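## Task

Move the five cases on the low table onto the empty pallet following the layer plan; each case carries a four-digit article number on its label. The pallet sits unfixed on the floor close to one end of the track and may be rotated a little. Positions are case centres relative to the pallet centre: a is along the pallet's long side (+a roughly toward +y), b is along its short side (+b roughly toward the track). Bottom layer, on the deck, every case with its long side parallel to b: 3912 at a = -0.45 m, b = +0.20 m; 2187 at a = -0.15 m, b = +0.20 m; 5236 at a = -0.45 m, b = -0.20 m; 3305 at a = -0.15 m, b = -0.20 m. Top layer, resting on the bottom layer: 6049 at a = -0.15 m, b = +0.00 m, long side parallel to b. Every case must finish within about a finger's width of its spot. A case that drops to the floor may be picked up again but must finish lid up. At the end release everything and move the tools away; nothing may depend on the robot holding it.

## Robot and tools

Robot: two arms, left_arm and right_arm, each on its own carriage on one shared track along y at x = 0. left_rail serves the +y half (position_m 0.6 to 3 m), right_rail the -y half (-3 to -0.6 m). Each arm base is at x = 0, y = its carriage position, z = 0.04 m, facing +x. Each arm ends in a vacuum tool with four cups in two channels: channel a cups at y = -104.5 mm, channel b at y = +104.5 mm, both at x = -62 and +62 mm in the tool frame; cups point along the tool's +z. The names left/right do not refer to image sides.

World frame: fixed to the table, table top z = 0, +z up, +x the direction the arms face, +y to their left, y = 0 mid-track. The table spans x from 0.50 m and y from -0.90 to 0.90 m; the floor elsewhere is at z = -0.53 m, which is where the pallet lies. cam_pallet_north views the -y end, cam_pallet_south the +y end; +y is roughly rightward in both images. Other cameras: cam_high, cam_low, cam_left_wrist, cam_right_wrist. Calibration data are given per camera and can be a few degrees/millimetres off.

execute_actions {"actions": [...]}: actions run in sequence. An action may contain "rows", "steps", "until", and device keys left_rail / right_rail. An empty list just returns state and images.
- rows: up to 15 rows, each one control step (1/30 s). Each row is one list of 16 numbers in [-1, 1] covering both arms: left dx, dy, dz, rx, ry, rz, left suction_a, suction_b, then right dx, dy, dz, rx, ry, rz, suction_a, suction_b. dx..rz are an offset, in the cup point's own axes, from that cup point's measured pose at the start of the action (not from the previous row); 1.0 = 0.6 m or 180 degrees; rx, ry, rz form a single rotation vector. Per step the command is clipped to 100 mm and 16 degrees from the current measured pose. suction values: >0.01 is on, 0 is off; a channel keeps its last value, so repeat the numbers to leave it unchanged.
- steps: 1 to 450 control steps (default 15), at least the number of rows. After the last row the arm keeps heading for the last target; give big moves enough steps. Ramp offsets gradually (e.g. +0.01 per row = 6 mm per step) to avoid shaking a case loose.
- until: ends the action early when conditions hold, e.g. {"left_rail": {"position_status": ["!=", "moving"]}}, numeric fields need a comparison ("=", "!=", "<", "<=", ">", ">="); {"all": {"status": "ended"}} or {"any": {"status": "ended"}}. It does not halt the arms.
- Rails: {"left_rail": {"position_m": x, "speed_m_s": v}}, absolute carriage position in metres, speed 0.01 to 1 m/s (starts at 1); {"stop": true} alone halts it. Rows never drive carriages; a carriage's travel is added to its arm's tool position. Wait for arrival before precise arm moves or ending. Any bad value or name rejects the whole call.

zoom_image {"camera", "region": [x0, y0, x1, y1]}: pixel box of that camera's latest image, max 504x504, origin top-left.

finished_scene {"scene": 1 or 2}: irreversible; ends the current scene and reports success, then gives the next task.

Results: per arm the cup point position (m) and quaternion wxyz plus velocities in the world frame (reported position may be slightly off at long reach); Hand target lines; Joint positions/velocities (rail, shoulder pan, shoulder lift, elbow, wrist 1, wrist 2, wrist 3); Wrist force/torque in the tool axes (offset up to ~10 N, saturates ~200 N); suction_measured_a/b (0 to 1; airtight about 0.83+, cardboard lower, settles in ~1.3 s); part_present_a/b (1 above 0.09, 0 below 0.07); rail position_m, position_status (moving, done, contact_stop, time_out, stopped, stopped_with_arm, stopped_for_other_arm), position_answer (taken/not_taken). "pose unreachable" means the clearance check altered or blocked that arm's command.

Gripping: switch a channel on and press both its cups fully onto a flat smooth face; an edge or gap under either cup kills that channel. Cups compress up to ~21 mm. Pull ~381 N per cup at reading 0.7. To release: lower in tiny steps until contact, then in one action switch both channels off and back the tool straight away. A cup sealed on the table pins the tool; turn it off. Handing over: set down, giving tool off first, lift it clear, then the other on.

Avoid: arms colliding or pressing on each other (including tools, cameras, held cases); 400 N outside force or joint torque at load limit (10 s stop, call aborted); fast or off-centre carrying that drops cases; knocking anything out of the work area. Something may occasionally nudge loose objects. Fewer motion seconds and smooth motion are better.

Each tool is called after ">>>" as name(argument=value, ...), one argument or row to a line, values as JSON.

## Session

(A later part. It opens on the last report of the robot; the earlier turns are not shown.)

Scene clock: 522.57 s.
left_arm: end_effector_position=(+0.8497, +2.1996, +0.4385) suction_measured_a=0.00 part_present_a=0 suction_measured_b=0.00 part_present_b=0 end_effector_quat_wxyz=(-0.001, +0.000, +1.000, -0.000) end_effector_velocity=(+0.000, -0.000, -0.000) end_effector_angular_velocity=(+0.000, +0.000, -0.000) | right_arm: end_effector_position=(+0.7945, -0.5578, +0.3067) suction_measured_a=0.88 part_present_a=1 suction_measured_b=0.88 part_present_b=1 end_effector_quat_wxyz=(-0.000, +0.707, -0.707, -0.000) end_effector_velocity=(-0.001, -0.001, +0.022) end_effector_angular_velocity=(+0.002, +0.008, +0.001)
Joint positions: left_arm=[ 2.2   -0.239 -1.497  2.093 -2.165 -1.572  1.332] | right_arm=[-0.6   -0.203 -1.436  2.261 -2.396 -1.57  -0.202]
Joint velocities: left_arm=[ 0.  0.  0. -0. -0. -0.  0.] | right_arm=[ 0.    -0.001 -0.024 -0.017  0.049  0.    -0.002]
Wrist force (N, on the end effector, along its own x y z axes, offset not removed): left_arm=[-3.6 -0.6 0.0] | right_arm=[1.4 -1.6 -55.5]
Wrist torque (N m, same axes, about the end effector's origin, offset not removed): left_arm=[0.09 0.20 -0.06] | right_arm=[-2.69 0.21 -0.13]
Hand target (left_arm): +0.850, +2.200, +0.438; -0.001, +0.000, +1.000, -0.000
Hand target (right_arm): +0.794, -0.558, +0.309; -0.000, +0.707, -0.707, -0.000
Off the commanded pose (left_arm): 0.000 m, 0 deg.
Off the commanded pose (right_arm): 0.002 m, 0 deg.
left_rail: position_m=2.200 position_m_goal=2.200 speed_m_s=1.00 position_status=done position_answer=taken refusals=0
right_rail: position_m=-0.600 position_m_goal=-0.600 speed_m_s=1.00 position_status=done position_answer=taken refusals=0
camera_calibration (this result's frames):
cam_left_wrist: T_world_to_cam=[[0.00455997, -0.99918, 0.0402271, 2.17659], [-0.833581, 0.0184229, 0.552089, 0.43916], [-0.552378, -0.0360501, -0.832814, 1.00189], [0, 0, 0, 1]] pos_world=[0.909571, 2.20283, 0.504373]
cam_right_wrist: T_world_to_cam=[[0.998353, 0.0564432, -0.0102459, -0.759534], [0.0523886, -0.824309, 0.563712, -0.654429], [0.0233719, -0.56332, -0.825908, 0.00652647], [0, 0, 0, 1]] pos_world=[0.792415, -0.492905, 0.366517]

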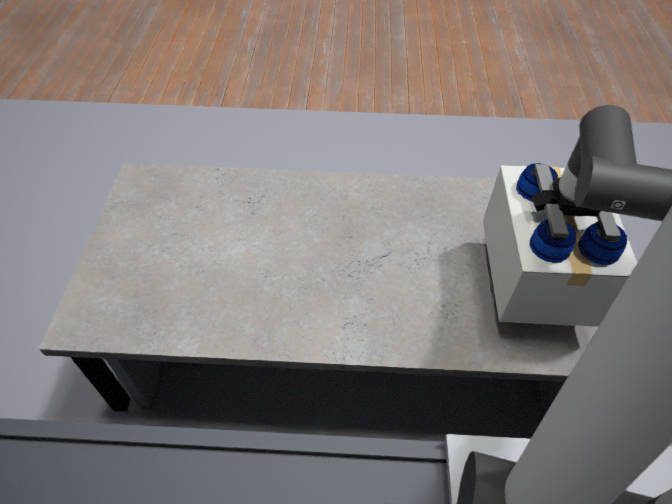

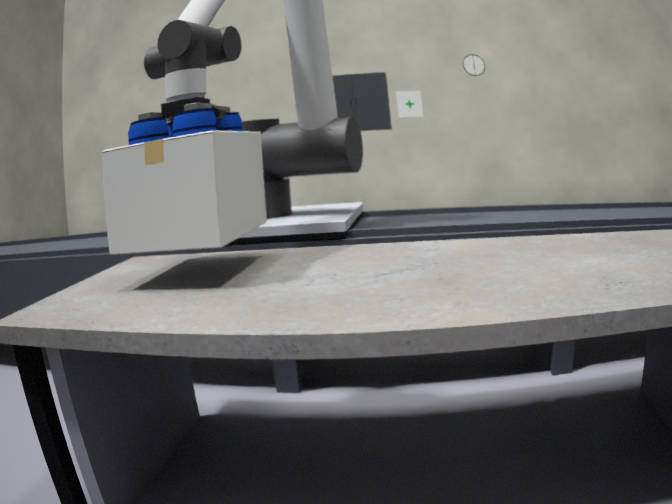

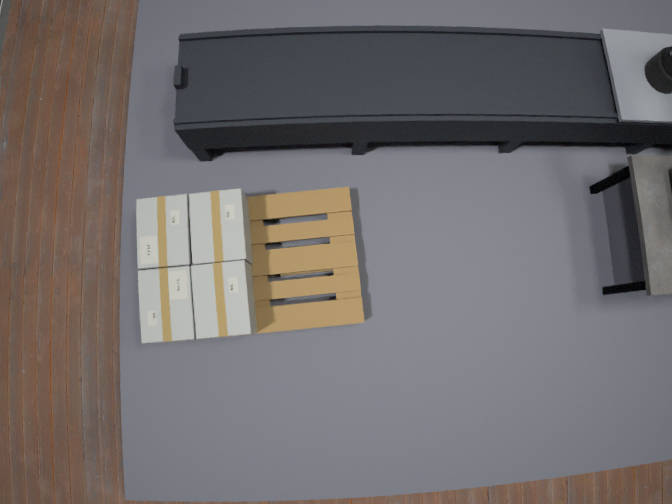

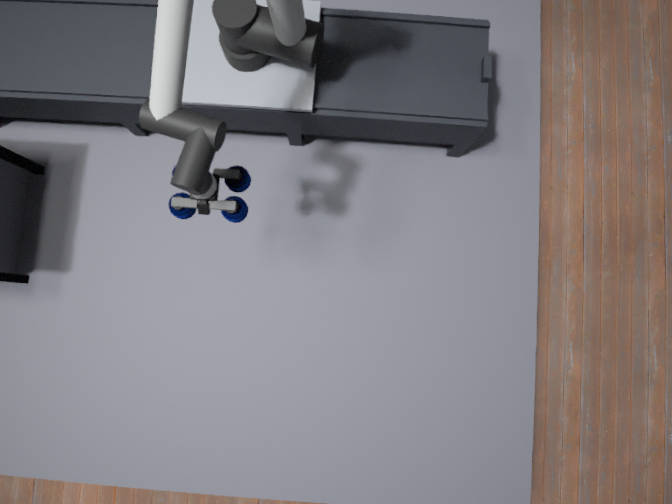

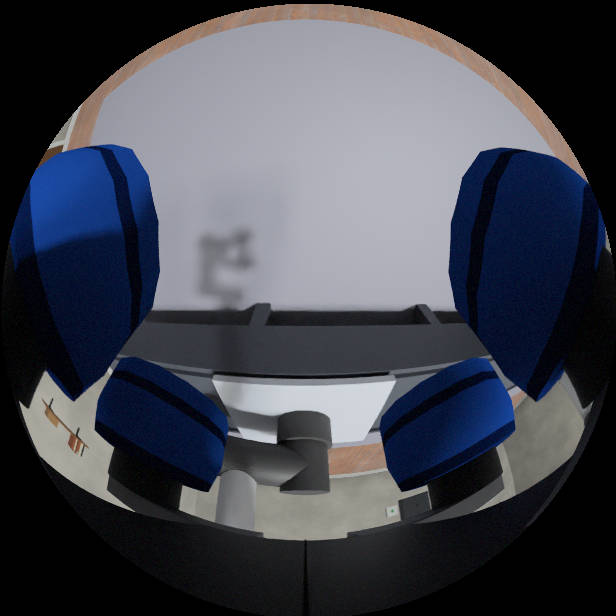

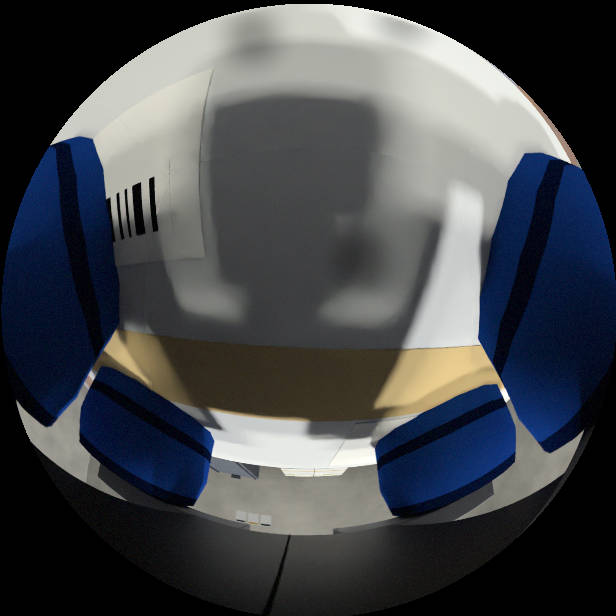

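>>> execute_actions(
  actions=[
    {"right_rail":{"position_m":-2.8},"rows":[[0,0,0,0,0,0,0,0,0.02,0,0,0,0,0,1,1],[0,0,0,0,0,0,0,0,0.05,0,0,0,0,0,1,1],[0,0,0,0,0,0,0,0,0.1,-0.03,0,0,0,0,1,1],[0,0,0,0,0,0,0,0,0.79,-0.334,0,0,0,-0.02,1,1]],"steps":45},
    {"rows":[[0,0,0,0,0,0,0,0,0,0,0.05,0,0,0,1,1],[0,0,0,0,0,0,0,0,0,0,0.1,0,0,0,1,1],[0,0,0,0,0,0,0,0,0,0,0.34,0,0,0,1,1]],"steps":100,"until":{"all":{"status":"ended"}}},
    {"steps":4},
  ],
)

>>> zoom_image(
  camera="cam_pallet_north",
  region=[130, 180, 290, 350],
)

Scene clock: 531.97 s.
left_arm: end_effector_position=(+0.8497, +2.1996, +0.4385) suction_measured_a=0.00 part_present_a=0 suction_measured_b=0.00 part_present_b=0 end_effector_quat_wxyz=(-0.001, +0.000, +1.000, -0.000) end_effector_velocity=(-0.000, +0.000, +0.000) end_effector_angular_velocity=(-0.000, -0.000, +0.000) | right_arm: end_effector_position=(+0.9950, -3.2312, +0.1026) suction_measured_a=0.88 part_present_a=1 suction_measured_b=0.88 part_present_b=1 end_effector_quat_wxyz=(-0.001, +0.729, -0.685, -0.001) end_effector_velocity=(+0.000, -0.000, +0.000) end_effector_angular_velocity=(-0.000, -0.000, -0.000)
Joint positions: left_arm=[ 2.2   -0.239 -1.497  2.093 -2.165 -1.572  1.332] | right_arm=[-2.8   -0.596 -0.97   1.928 -2.528 -1.569 -0.658]
Joint velocities: left_arm=[ 0.  0. -0.  0. -0.  0.  0.] | right_arm=[ 0. -0. -0.  0. -0.  0. -0.]
Wrist force (N, on the end effector, along its own x y z axes, offset not removed): left_arm=[0.4 10.3 -2.0] | right_arm=[-0.6 -2.8 -47.6]
Wrist torque (N m, same axes, about the end effector's origin, offset not removed): left_arm=[1.45 -0.39 0.11] | right_arm=[-2.86 0.75 -0.08]
Hand target (left_arm): +0.850, +2.200, +0.438; -0.001, +0.000, +1.000, -0.000
Hand target (right_arm): +0.995, -3.231, +0.103; -0.001, +0.729, -0.685, -0.001
Off the commanded pose (left_arm): 0.000 m, 0 deg.
Off the commanded pose (right_arm): 0.001 m, 0 deg.
left_rail: position_m=2.200 position_m_goal=2.200 speed_m_s=1.00 position_status=done position_answer=taken refusals=0
right_rail: position_m=-2.800 position_m_goal=-2.800 speed_m_s=1.00 position_status=done position_answer=taken refusals=0
camera_calibration (this result's frames):
cam_left_wrist: T_world_to_cam=[[0.00455985, -0.99918, 0.0402271, 2.17659], [-0.833581, 0.0184231, 0.552089, 0.439159], [-0.552378, -0.03605, -0.832814, 1.00189], [0, 0, 0, 1]] pos_world=[0.909571, 2.20283, 0.504373]
cam_right_wrist: T_world_to_cam=[[0.992826, 0.11916, -0.00984575, -0.602769], [0.104031, -0.820306, 0.562384, -2.79192], [0.058937, -0.559374, -0.826818, -1.69522], [0, 0, 0, 1]] pos_world=[0.988802, -3.16666, 0.162559]

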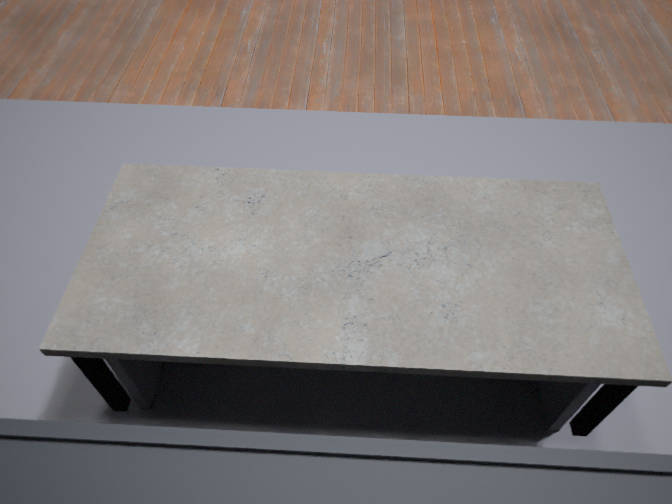

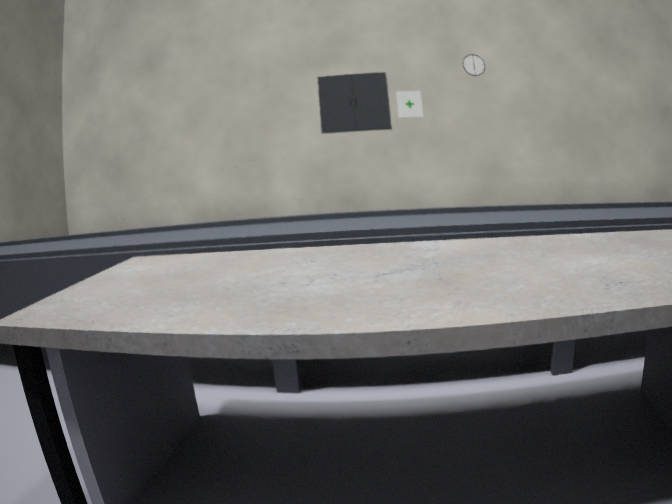

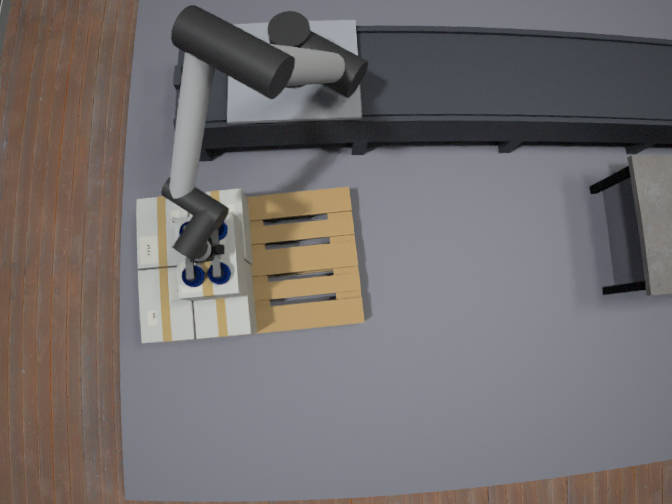

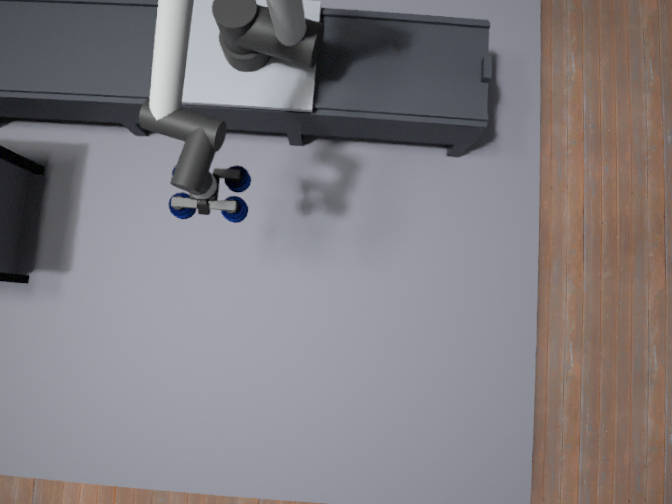

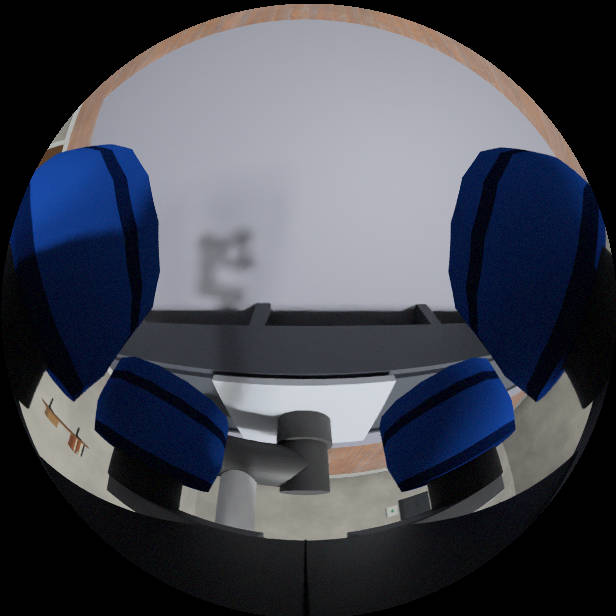

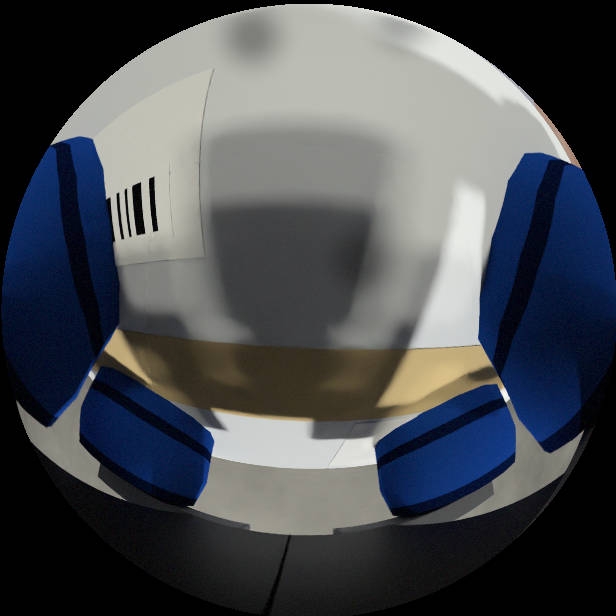

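Region (130, 180, 290, 350) of cam_pallet_north's 672x504 image, scaled by 2.965, with more detail than that image has; it fills the left 474 columns of this view, and the rest is white.

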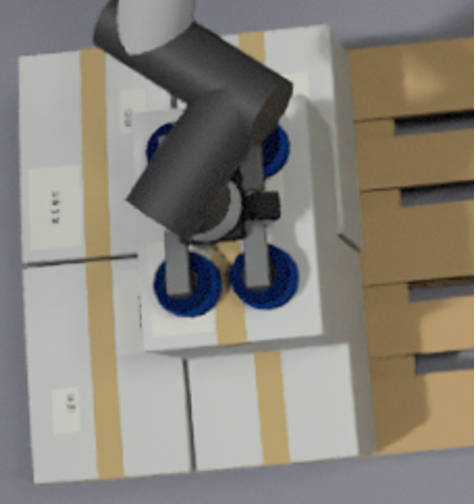

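Lower toward contact in small steps.

>>> execute_actions(
  actions=[
    {"rows":[[0,0,0,0,0,0,0,0,0,0,0.008,0,0,0,1,1],[0,0,0,0,0,0,0,0,0,0,0.016,0,0,0,1,1],[0,0,0,0,0,0,0,0,0,0,0.024,0,0,0,1,1],[0,0,0,0,0,0,0,0,0,0,0.032,0,0,0,1,1],[0,0,0,0,0,0,0,0,0,0,0.038,0,0,0,1,1]],"steps":15},
  ],
)

>>> zoom_image(
  camera="cam_pallet_north",
  region=[160, 190, 280, 340],
)

Scene clock: 538.07 s.
left_arm: end_effector_position=(+0.8497, +2.1996, +0.4385) suction_measured_a=0.00 part_present_a=0 suction_measured_b=0.00 part_present_b=0 end_effector_quat_wxyz=(-0.001, +0.000, +1.000, -0.000) end_effector_velocity=(+0.000, -0.000, -0.000) end_effector_angular_velocity=(+0.000, +0.000, +0.000) | right_arm: end_effector_position=(+0.9950, -3.2312, +0.0802) suction_measured_a=0.88 part_present_a=1 suction_measured_b=0.88 part_present_b=1 end_effector_quat_wxyz=(-0.001, +0.729, -0.685, -0.001) end_effector_velocity=(+0.000, +0.000, -0.003) end_effector_angular_velocity=(-0.000, -0.000, +0.000)
Joint positions: left_arm=[ 2.2   -0.239 -1.497  2.093 -2.165 -1.572  1.332] | right_arm=[-2.8   -0.596 -0.947  1.932 -2.555 -1.569 -0.658]
Joint velocities: left_arm=[ 0. -0.  0. -0.  0.  0. -0.] | right_arm=[ 0.     0.     0.004  0.    -0.004 -0.     0.   ]
Wrist force (N, on the end effector, along its own x y z axes, offset not removed): left_arm=[-2.9 7.3 3.6] | right_arm=[1.1 -4.2 -50.0]
Wrist torque (N m, same axes, about the end effector's origin, offset not removed): left_arm=[1.11 0.10 0.28] | right_arm=[-2.85 0.19 0.04]
Hand target (left_arm): +0.850, +2.200, +0.438; -0.001, +0.000, +1.000, -0.000
Hand target (right_arm): +0.995, -3.231, +0.080; -0.001, +0.729, -0.685, -0.001
Off the commanded pose (left_arm): 0.000 m, 0 deg.
Off the commanded pose (right_arm): 0.000 m, 0 deg.
left_rail: position_m=2.200 position_m_goal=2.200 speed_m_s=1.00 position_status=done position_answer=taken refusals=0
right_rail: position_m=-2.800 position_m_goal=-2.800 speed_m_s=1.00 position_status=done position_answer=taken refusals=0
camera_calibration (this result's frames):
cam_left_wrist: T_world_to_cam=[[0.00455987, -0.99918, 0.0402269, 2.17659], [-0.833581, 0.0184229, 0.552089, 0.43916], [-0.552378, -0.0360499, -0.832814, 1.00189], [0, 0, 0, 1]] pos_world=[0.909571, 2.20283, 0.504373]
cam_right_wrist: T_world_to_cam=[[0.99283, 0.119127, -0.00986403, -0.603126], [0.104013, -0.820298, 0.562399, -2.77926], [0.0589054, -0.559393, -0.826807, -1.71383], [0, 0, 0, 1]] pos_world=[0.988834, -3.16668, 0.140099]

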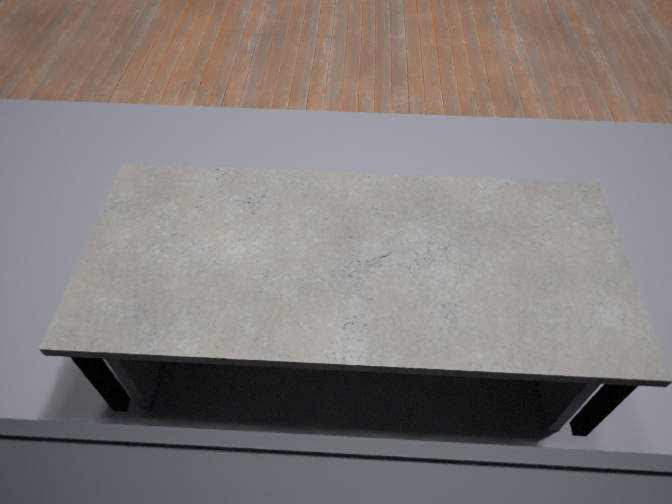

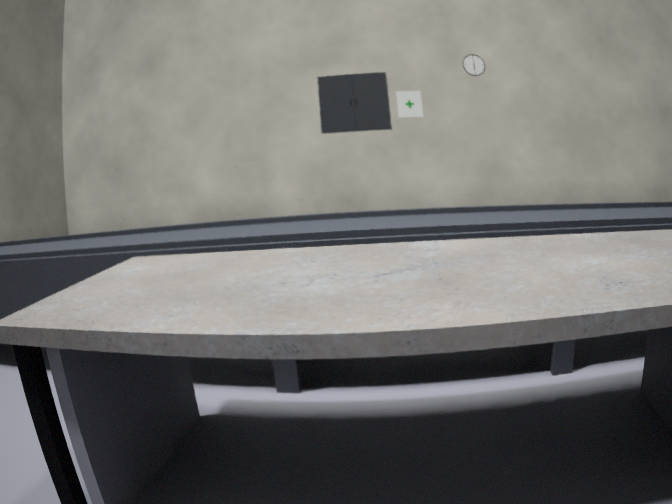

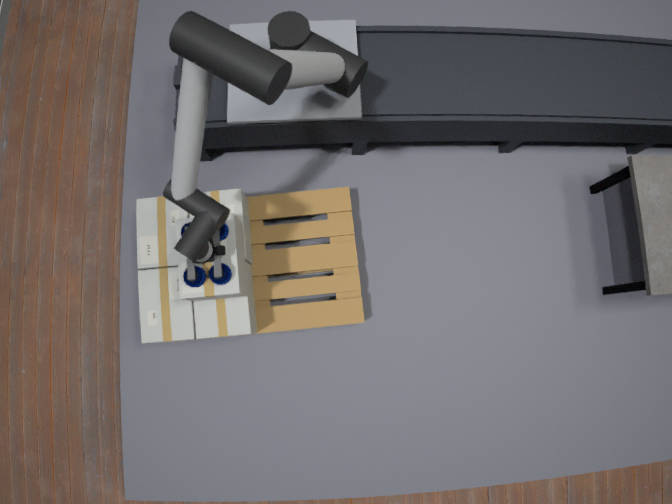

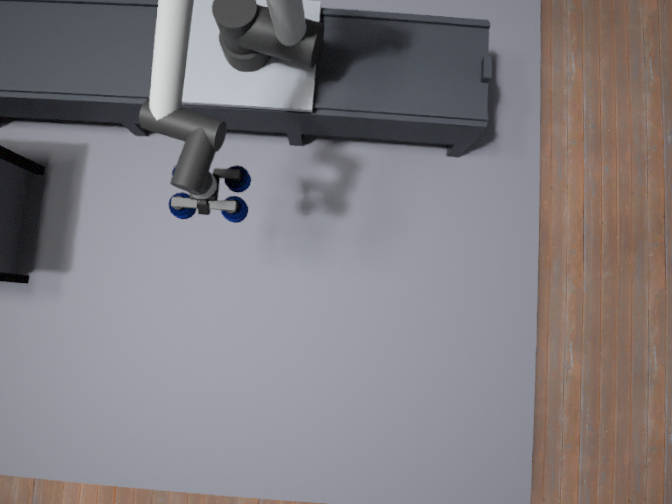

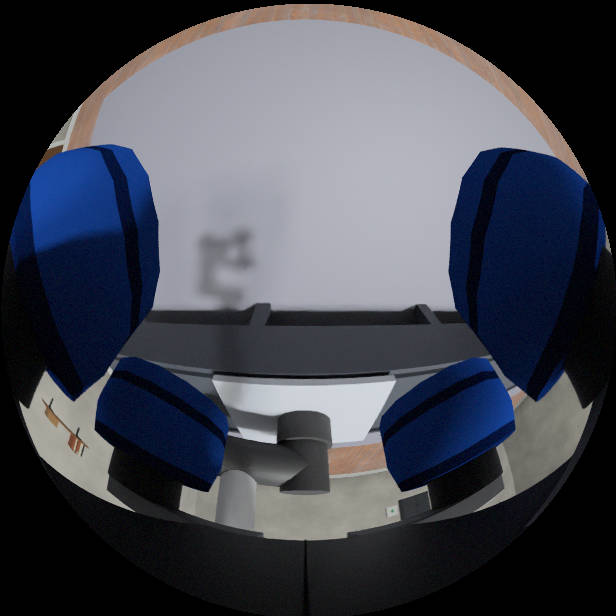

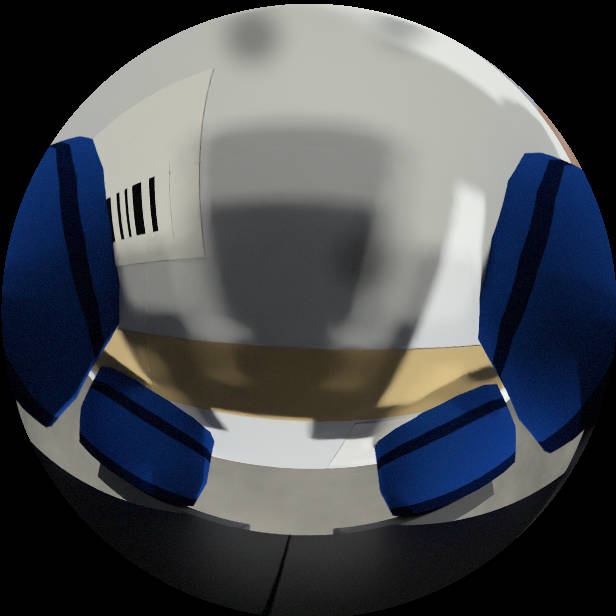

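Region (160, 190, 280, 340) of cam_pallet_north's 672x504 image, scaled by 3.360, with more detail than that image has; it fills the left 403 columns of this view, and the rest is white.

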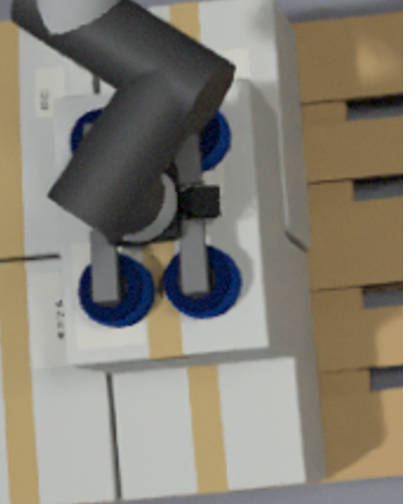

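>>> execute_actions(
  actions=[
    {"rows":[[0,0,0,0,0,0,0,0,0,-0.004,0.003,0,0,0,1,1],[0,0,0,0,0,0,0,0,0,-0.004,0.006,0,0,0,1,1]],"steps":9},
  ],
)

Scene clock: 543.57 s.
left_arm: end_effector_position=(+0.8497, +2.1996, +0.4385) suction_measured_a=0.00 part_present_a=0 suction_measured_b=0.00 part_present_b=0 end_effector_quat_wxyz=(-0.001, +0.000, +1.000, -0.000) end_effector_velocity=(-0.000, +0.000, +0.000) end_effector_angular_velocity=(-0.000, -0.000, -0.000) | right_arm: end_effector_position=(+0.9972, -3.2310, +0.0768) suction_measured_a=0.88 part_present_a=1 suction_measured_b=0.88 part_present_b=1 end_effector_quat_wxyz=(-0.001, +0.729, -0.685, -0.001) end_effector_velocity=(+0.002, -0.000, -0.002) end_effector_angular_velocity=(-0.000, -0.001, -0.000)
Joint positions: left_arm=[ 2.2   -0.239 -1.497  2.093 -2.165 -1.572  1.332] | right_arm=[-2.8   -0.595 -0.942  1.929 -2.557 -1.569 -0.657]
Joint velocities: left_arm=[ 0.  0. -0.  0.  0. -0.  0.] | right_arm=[ 0.     0.001  0.004 -0.002 -0.002  0.     0.001]
Wrist force (N, on the end effector, along its own x y z axes, offset not removed): left_arm=[-1.4 7.9 4.5] | right_arm=[-5.3 -1.2 -51.7]
Wrist torque (N m, same axes, about the end effector's origin, offset not removed): left_arm=[1.35 -0.07 0.20] | right_arm=[-2.52 1.04 0.01]
Hand target (left_arm): +0.850, +2.200, +0.438; -0.001, +0.000, +1.000, -0.000
Hand target (right_arm): +0.997, -3.231, +0.077; -0.001, +0.729, -0.685, -0.001
Off the commanded pose (left_arm): 0.000 m, 0 deg.
Off the commanded pose (right_arm): 0.000 m, 0 deg.
left_rail: position_m=2.200 position_m_goal=2.200 speed_m_s=1.00 position_status=done position_answer=taken refusals=0
right_rail: position_m=-2.800 position_m_goal=-2.800 speed_m_s=1.00 position_status=done position_answer=taken refusals=0
camera_calibration (this result's frames):
cam_left_wrist: T_world_to_cam=[[0.00455988, -0.99918, 0.040227, 2.17659], [-0.833581, 0.018423, 0.552089, 0.43916], [-0.552378, -0.0360499, -0.832814, 1.00189], [0, 0, 0, 1]] pos_world=[0.909571, 2.20283, 0.504373]
cam_right_wrist: T_world_to_cam=[[0.992829, 0.119133, -0.0099011, -0.605364], [0.104043, -0.820336, 0.562338, -2.77757], [0.0588709, -0.559336, -0.826848, -1.71644], [0, 0, 0, 1]] pos_world=[0.991058, -3.16649, 0.136702]

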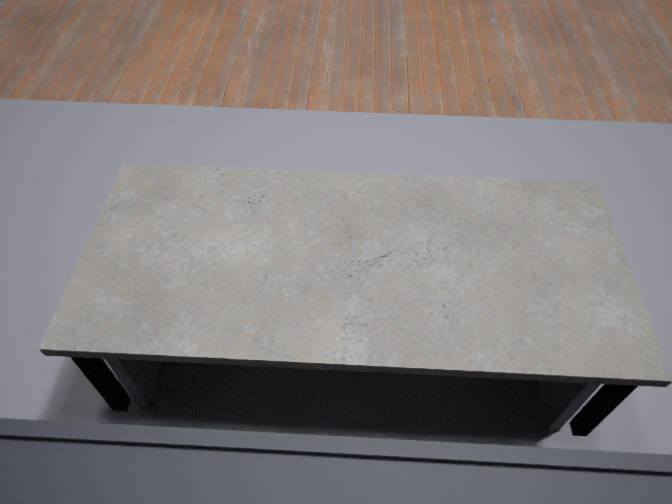

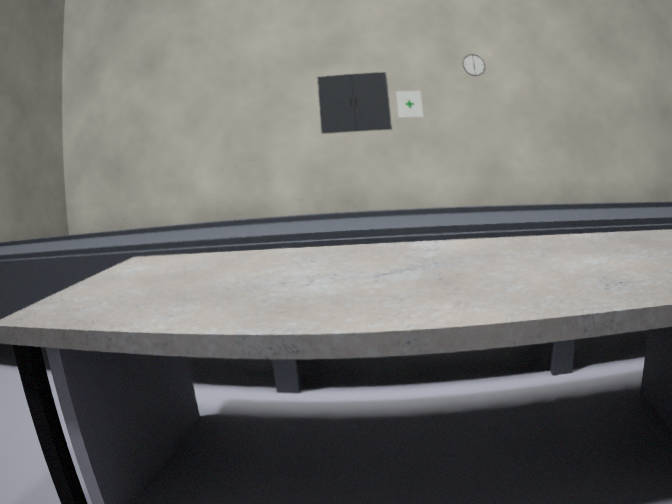

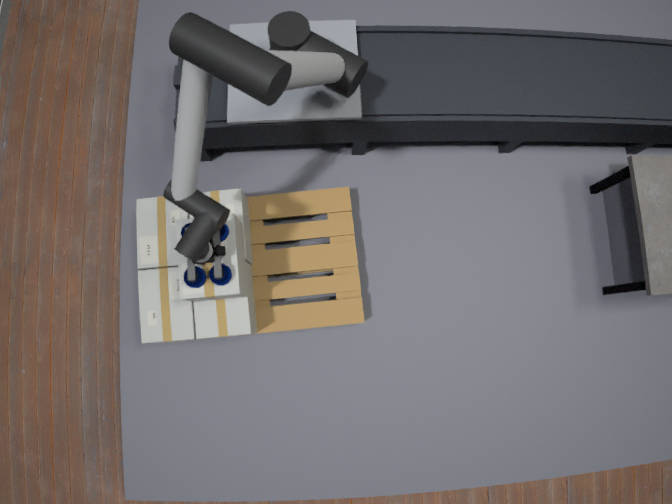

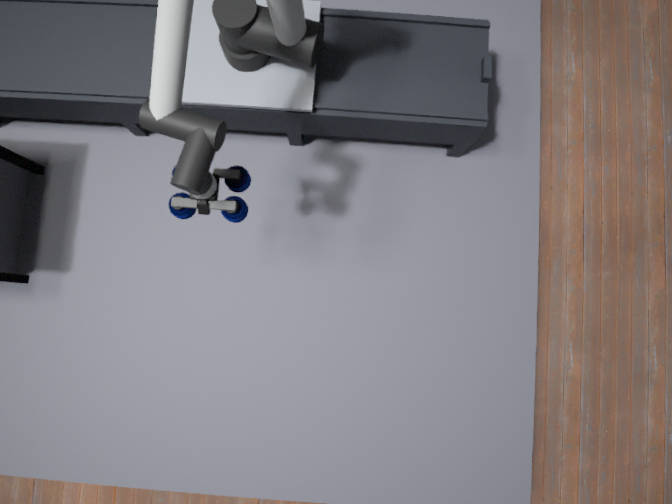

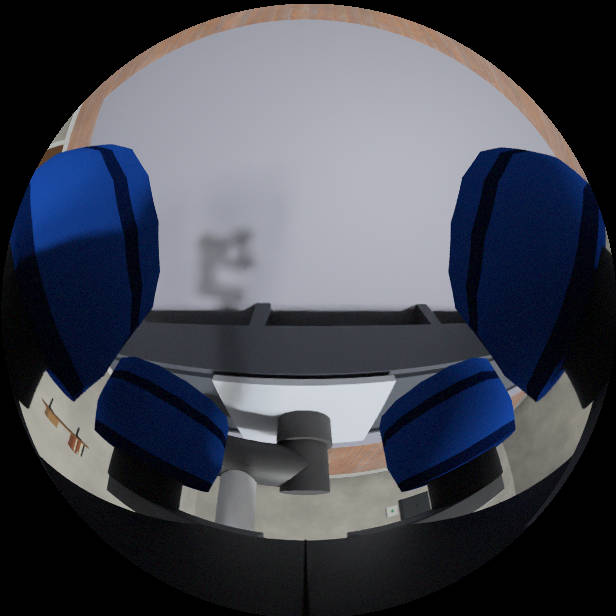

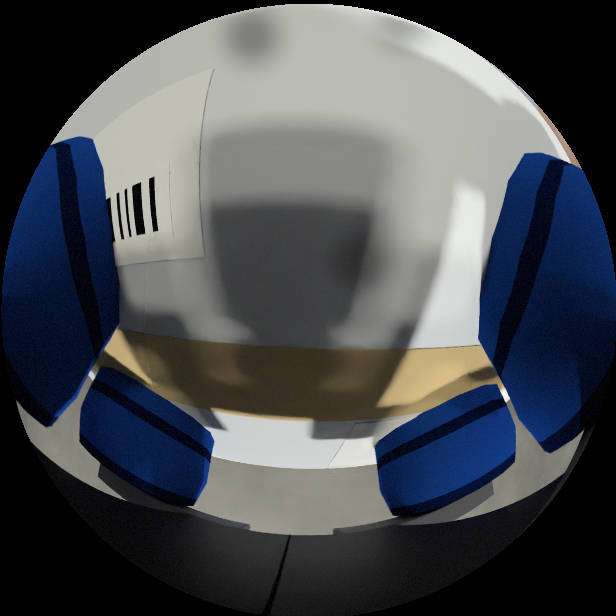

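>>> execute_actions(
  actions=[
    {"rows":[[0,0,0,0,0,0,0,0,0,0,0.003,0,0,0,1,1]],"steps":7},
  ],
)

Scene clock: 546.20 s.
left_arm: end_effector_position=(+0.8497, +2.1996, +0.4385) suction_measured_a=0.00 part_present_a=0 suction_measured_b=0.00 part_present_b=0 end_effector_quat_wxyz=(-0.001, +0.000, +1.000, -0.000) end_effector_velocity=(-0.000, +0.000, -0.000) end_effector_angular_velocity=(+0.000, +0.000, -0.000) | right_arm: end_effector_position=(+0.9974, -3.2310, +0.0752) suction_measured_a=0.88 part_present_a=1 suction_measured_b=0.88 part_present_b=1 end_effector_quat_wxyz=(-0.001, +0.729, -0.685, -0.001) end_effector_velocity=(-0.001, +0.000, -0.003) end_effector_angular_velocity=(+0.000, +0.001, -0.000)
Joint positions: left_arm=[ 2.2   -0.239 -1.497  2.093 -2.165 -1.572  1.332] | right_arm=[-2.8   -0.594 -0.94   1.929 -2.559 -1.569 -0.657]
Joint velocities: left_arm=[0. 0. 0. 0. 0. 0. 0.] | right_arm=[ 0.    -0.     0.002  0.001 -0.003  0.     0.   ]
Wrist force (N, on the end effector, along its own x y z axes, offset not removed): left_arm=[-2.0 1.1 2.8] | right_arm=[-6.0 -1.7 -54.9]
Wrist torque (N m, same axes, about the end effector's origin, offset not removed): left_arm=[0.47 -0.27 0.04] | right_arm=[-2.48 1.18 -0.05]
Hand target (left_arm): +0.850, +2.200, +0.438; -0.001, +0.000, +1.000, -0.000
Hand target (right_arm): +0.997, -3.231, +0.075; -0.001, +0.729, -0.685, -0.001
Off the commanded pose (left_arm): 0.000 m, 0 deg.
Off the commanded pose (right_arm): 0.000 m, 0 deg.
left_rail: position_m=2.200 position_m_goal=2.200 speed_m_s=1.00 position_status=done position_answer=taken refusals=0
right_rail: position_m=-2.800 position_m_goal=-2.800 speed_m_s=1.00 position_status=done position_answer=taken refusals=0
camera_calibration (this result's frames):
cam_left_wrist: T_world_to_cam=[[0.00455989, -0.99918, 0.0402271, 2.17659], [-0.833581, 0.018423, 0.552089, 0.439159], [-0.552378, -0.03605, -0.832814, 1.00189], [0, 0, 0, 1]] pos_world=[0.909571, 2.20283, 0.504373]
cam_right_wrist: T_world_to_cam=[[0.99283, 0.119127, -0.00983932, -0.605538], [0.103998, -0.820284, 0.562422, -2.77652], [0.0589287, -0.559413, -0.826792, -1.71804], [0, 0, 0, 1]] pos_world=[0.991189, -3.16649, 0.135156]

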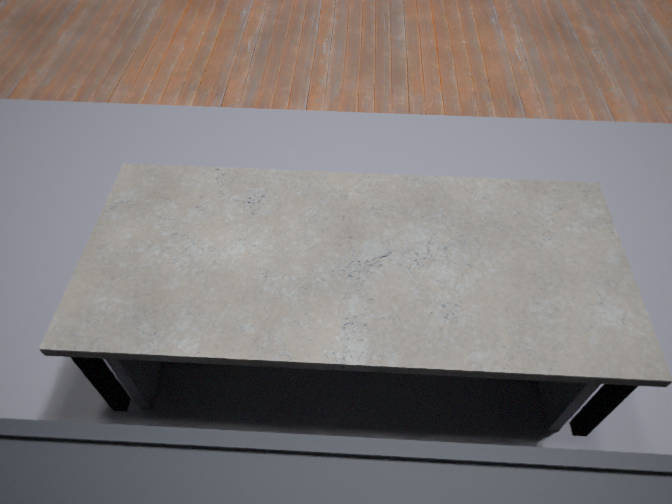

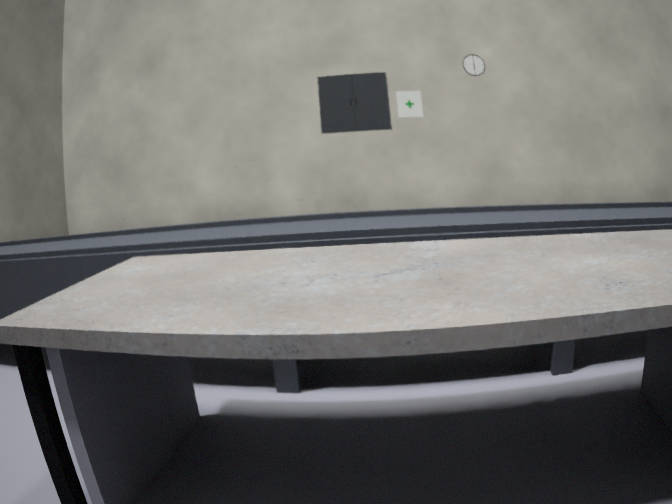

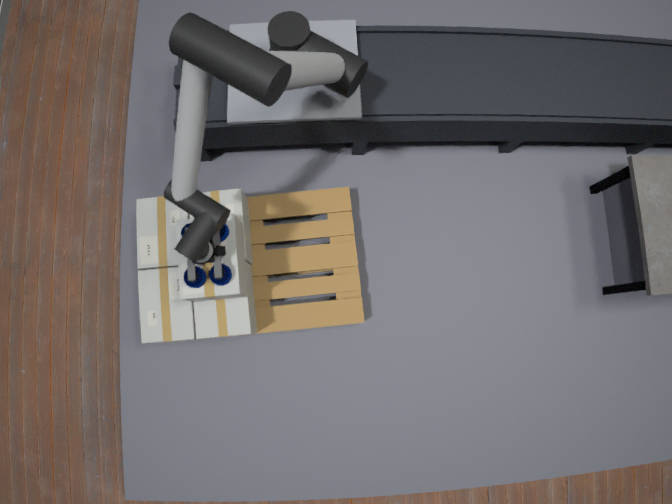

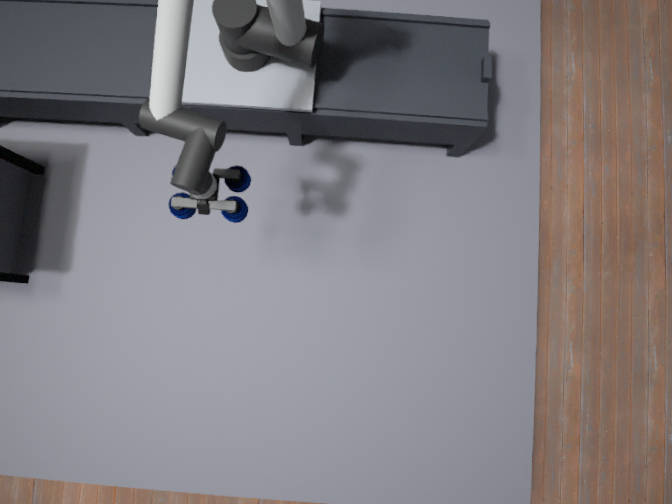

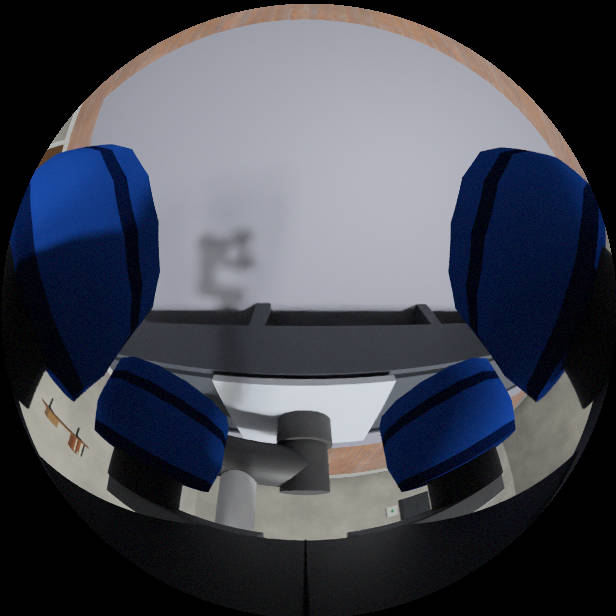

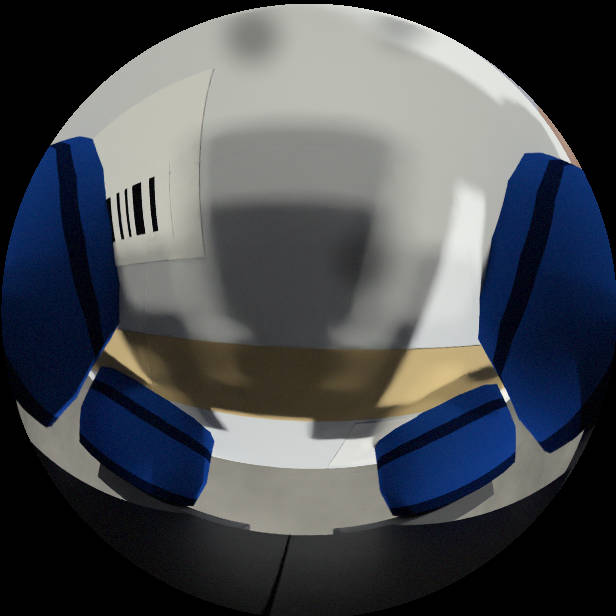

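>>> execute_actions(
  actions=[
    {"rows":[[0,0,0,0,0,0,0,0,0,0,0.003,0,0,0,1,1]],"steps":7},
  ],
)

Scene clock: 549.60 s.
left_arm: end_effector_position=(+0.8497, +2.1996, +0.4385) suction_measured_a=0.00 part_present_a=0 suction_measured_b=0.00 part_present_b=0 end_effector_quat_wxyz=(-0.001, +0.000, +1.000, -0.000) end_effector_velocity=(+0.000, -0.000, -0.000) end_effector_angular_velocity=(+0.000, +0.000, -0.000) | right_arm: end_effector_position=(+0.9973, -3.2311, +0.0737) suction_measured_a=0.88 part_present_a=1 suction_measured_b=0.88 part_present_b=1 end_effector_quat_wxyz=(-0.001, +0.729, -0.685, -0.001) end_effector_velocity=(+0.000, -0.000, -0.001) end_effector_angular_velocity=(-0.000, -0.001, +0.000)
Joint positions: left_arm=[ 2.2   -0.239 -1.497  2.093 -2.165 -1.572  1.332] | right_arm=[-2.8   -0.595 -0.939  1.93  -2.561 -1.569 -0.657]
Joint velocities: left_arm=[ 0. -0.  0. -0.  0. -0. -0.] | right_arm=[ 0.    -0.     0.002  0.    -0.002  0.    -0.   ]
Wrist force (N, on the end effector, along its own x y z axes, offset not removed): left_arm=[-4.6 5.8 -1.4] | right_arm=[-6.5 -2.7 -77.4]
Wrist torque (N m, same axes, about the end effector's origin, offset not removed): left_arm=[0.89 0.33 0.02] | right_arm=[-7.60 1.46 1.66]
Hand target (left_arm): +0.850, +2.200, +0.438; -0.001, +0.000, +1.000, -0.000
Hand target (right_arm): +0.997, -3.231, +0.073; -0.001, +0.729, -0.685, -0.001
Off the commanded pose (left_arm): 0.000 m, 0 deg.
Off the commanded pose (right_arm): 0.000 m, 0 deg.
left_rail: position_m=2.200 position_m_goal=2.200 speed_m_s=1.00 position_status=done position_answer=taken refusals=0
right_rail: position_m=-2.800 position_m_goal=-2.800 speed_m_s=1.00 position_status=done position_answer=taken refusals=0
camera_calibration (this result's frames):
cam_left_wrist: T_world_to_cam=[[0.00455993, -0.99918, 0.0402272, 2.17659], [-0.833581, 0.018423, 0.552089, 0.43916], [-0.552378, -0.0360501, -0.832814, 1.00189], [0, 0, 0, 1]] pos_world=[0.909571, 2.20283, 0.504373]
cam_right_wrist: T_world_to_cam=[[0.99283, 0.119132, -0.00981132, -0.605504], [0.103987, -0.820298, 0.562403, -2.77572], [0.0589521, -0.559391, -0.826805, -1.71931], [0, 0, 0, 1]] pos_world=[0.991159, -3.16655, 0.133597]

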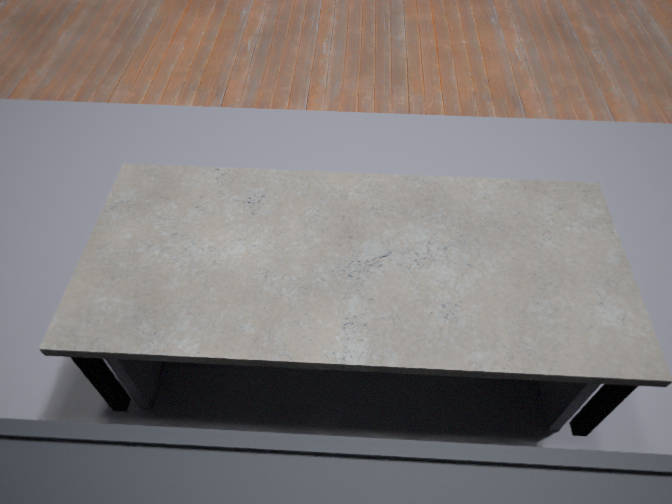

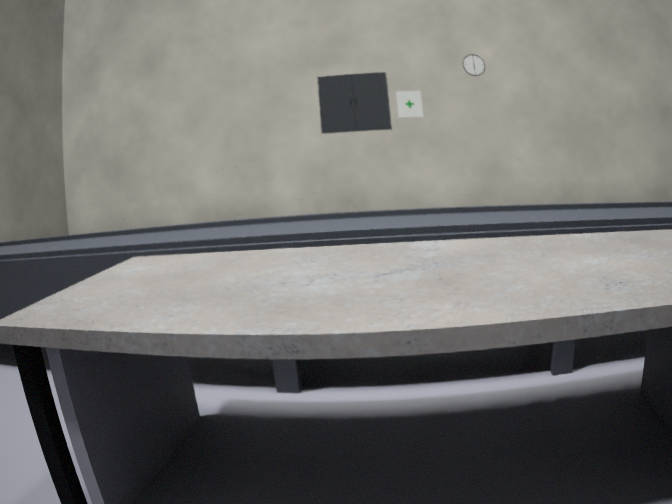

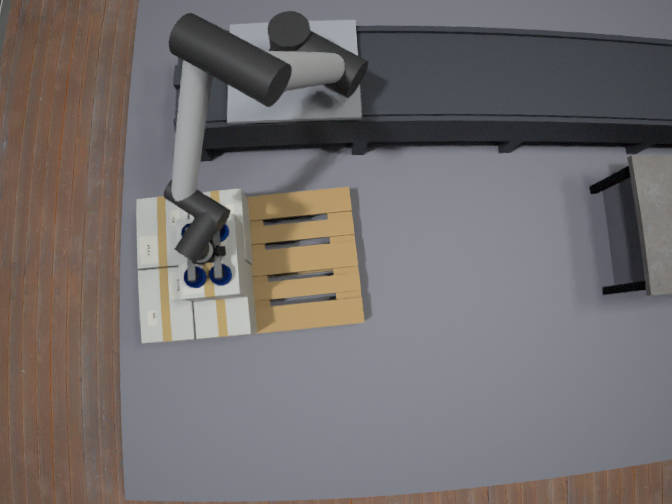

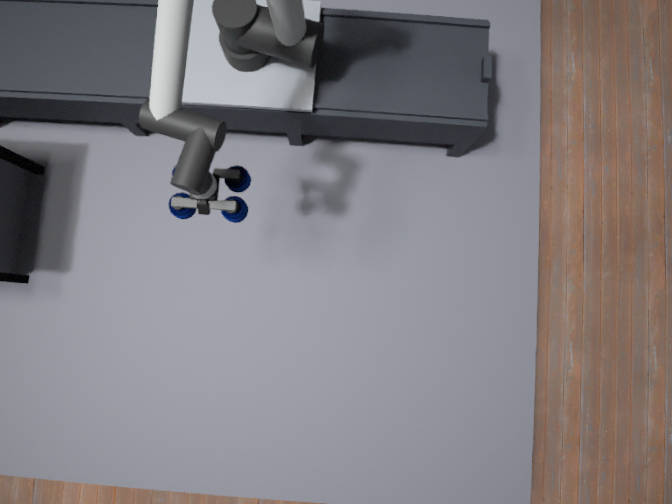

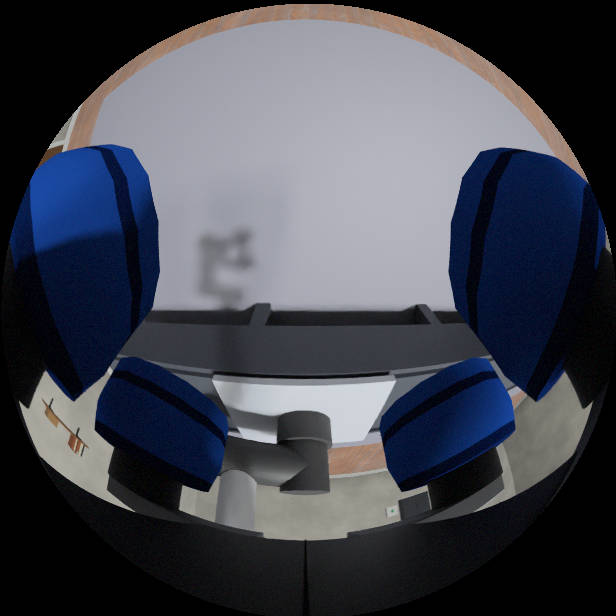

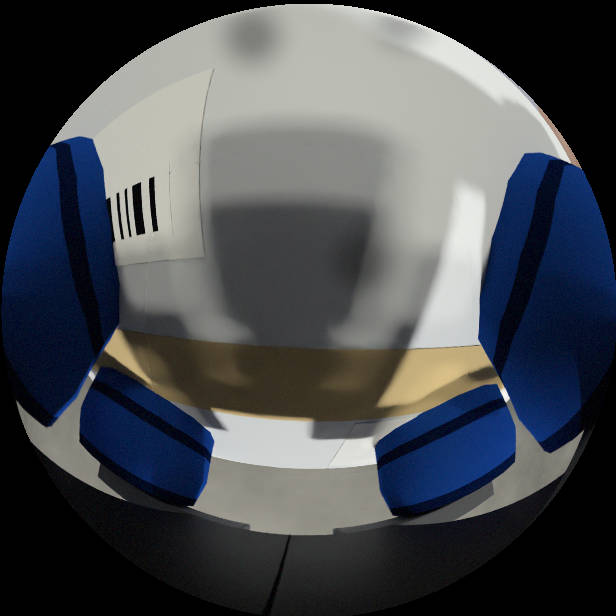

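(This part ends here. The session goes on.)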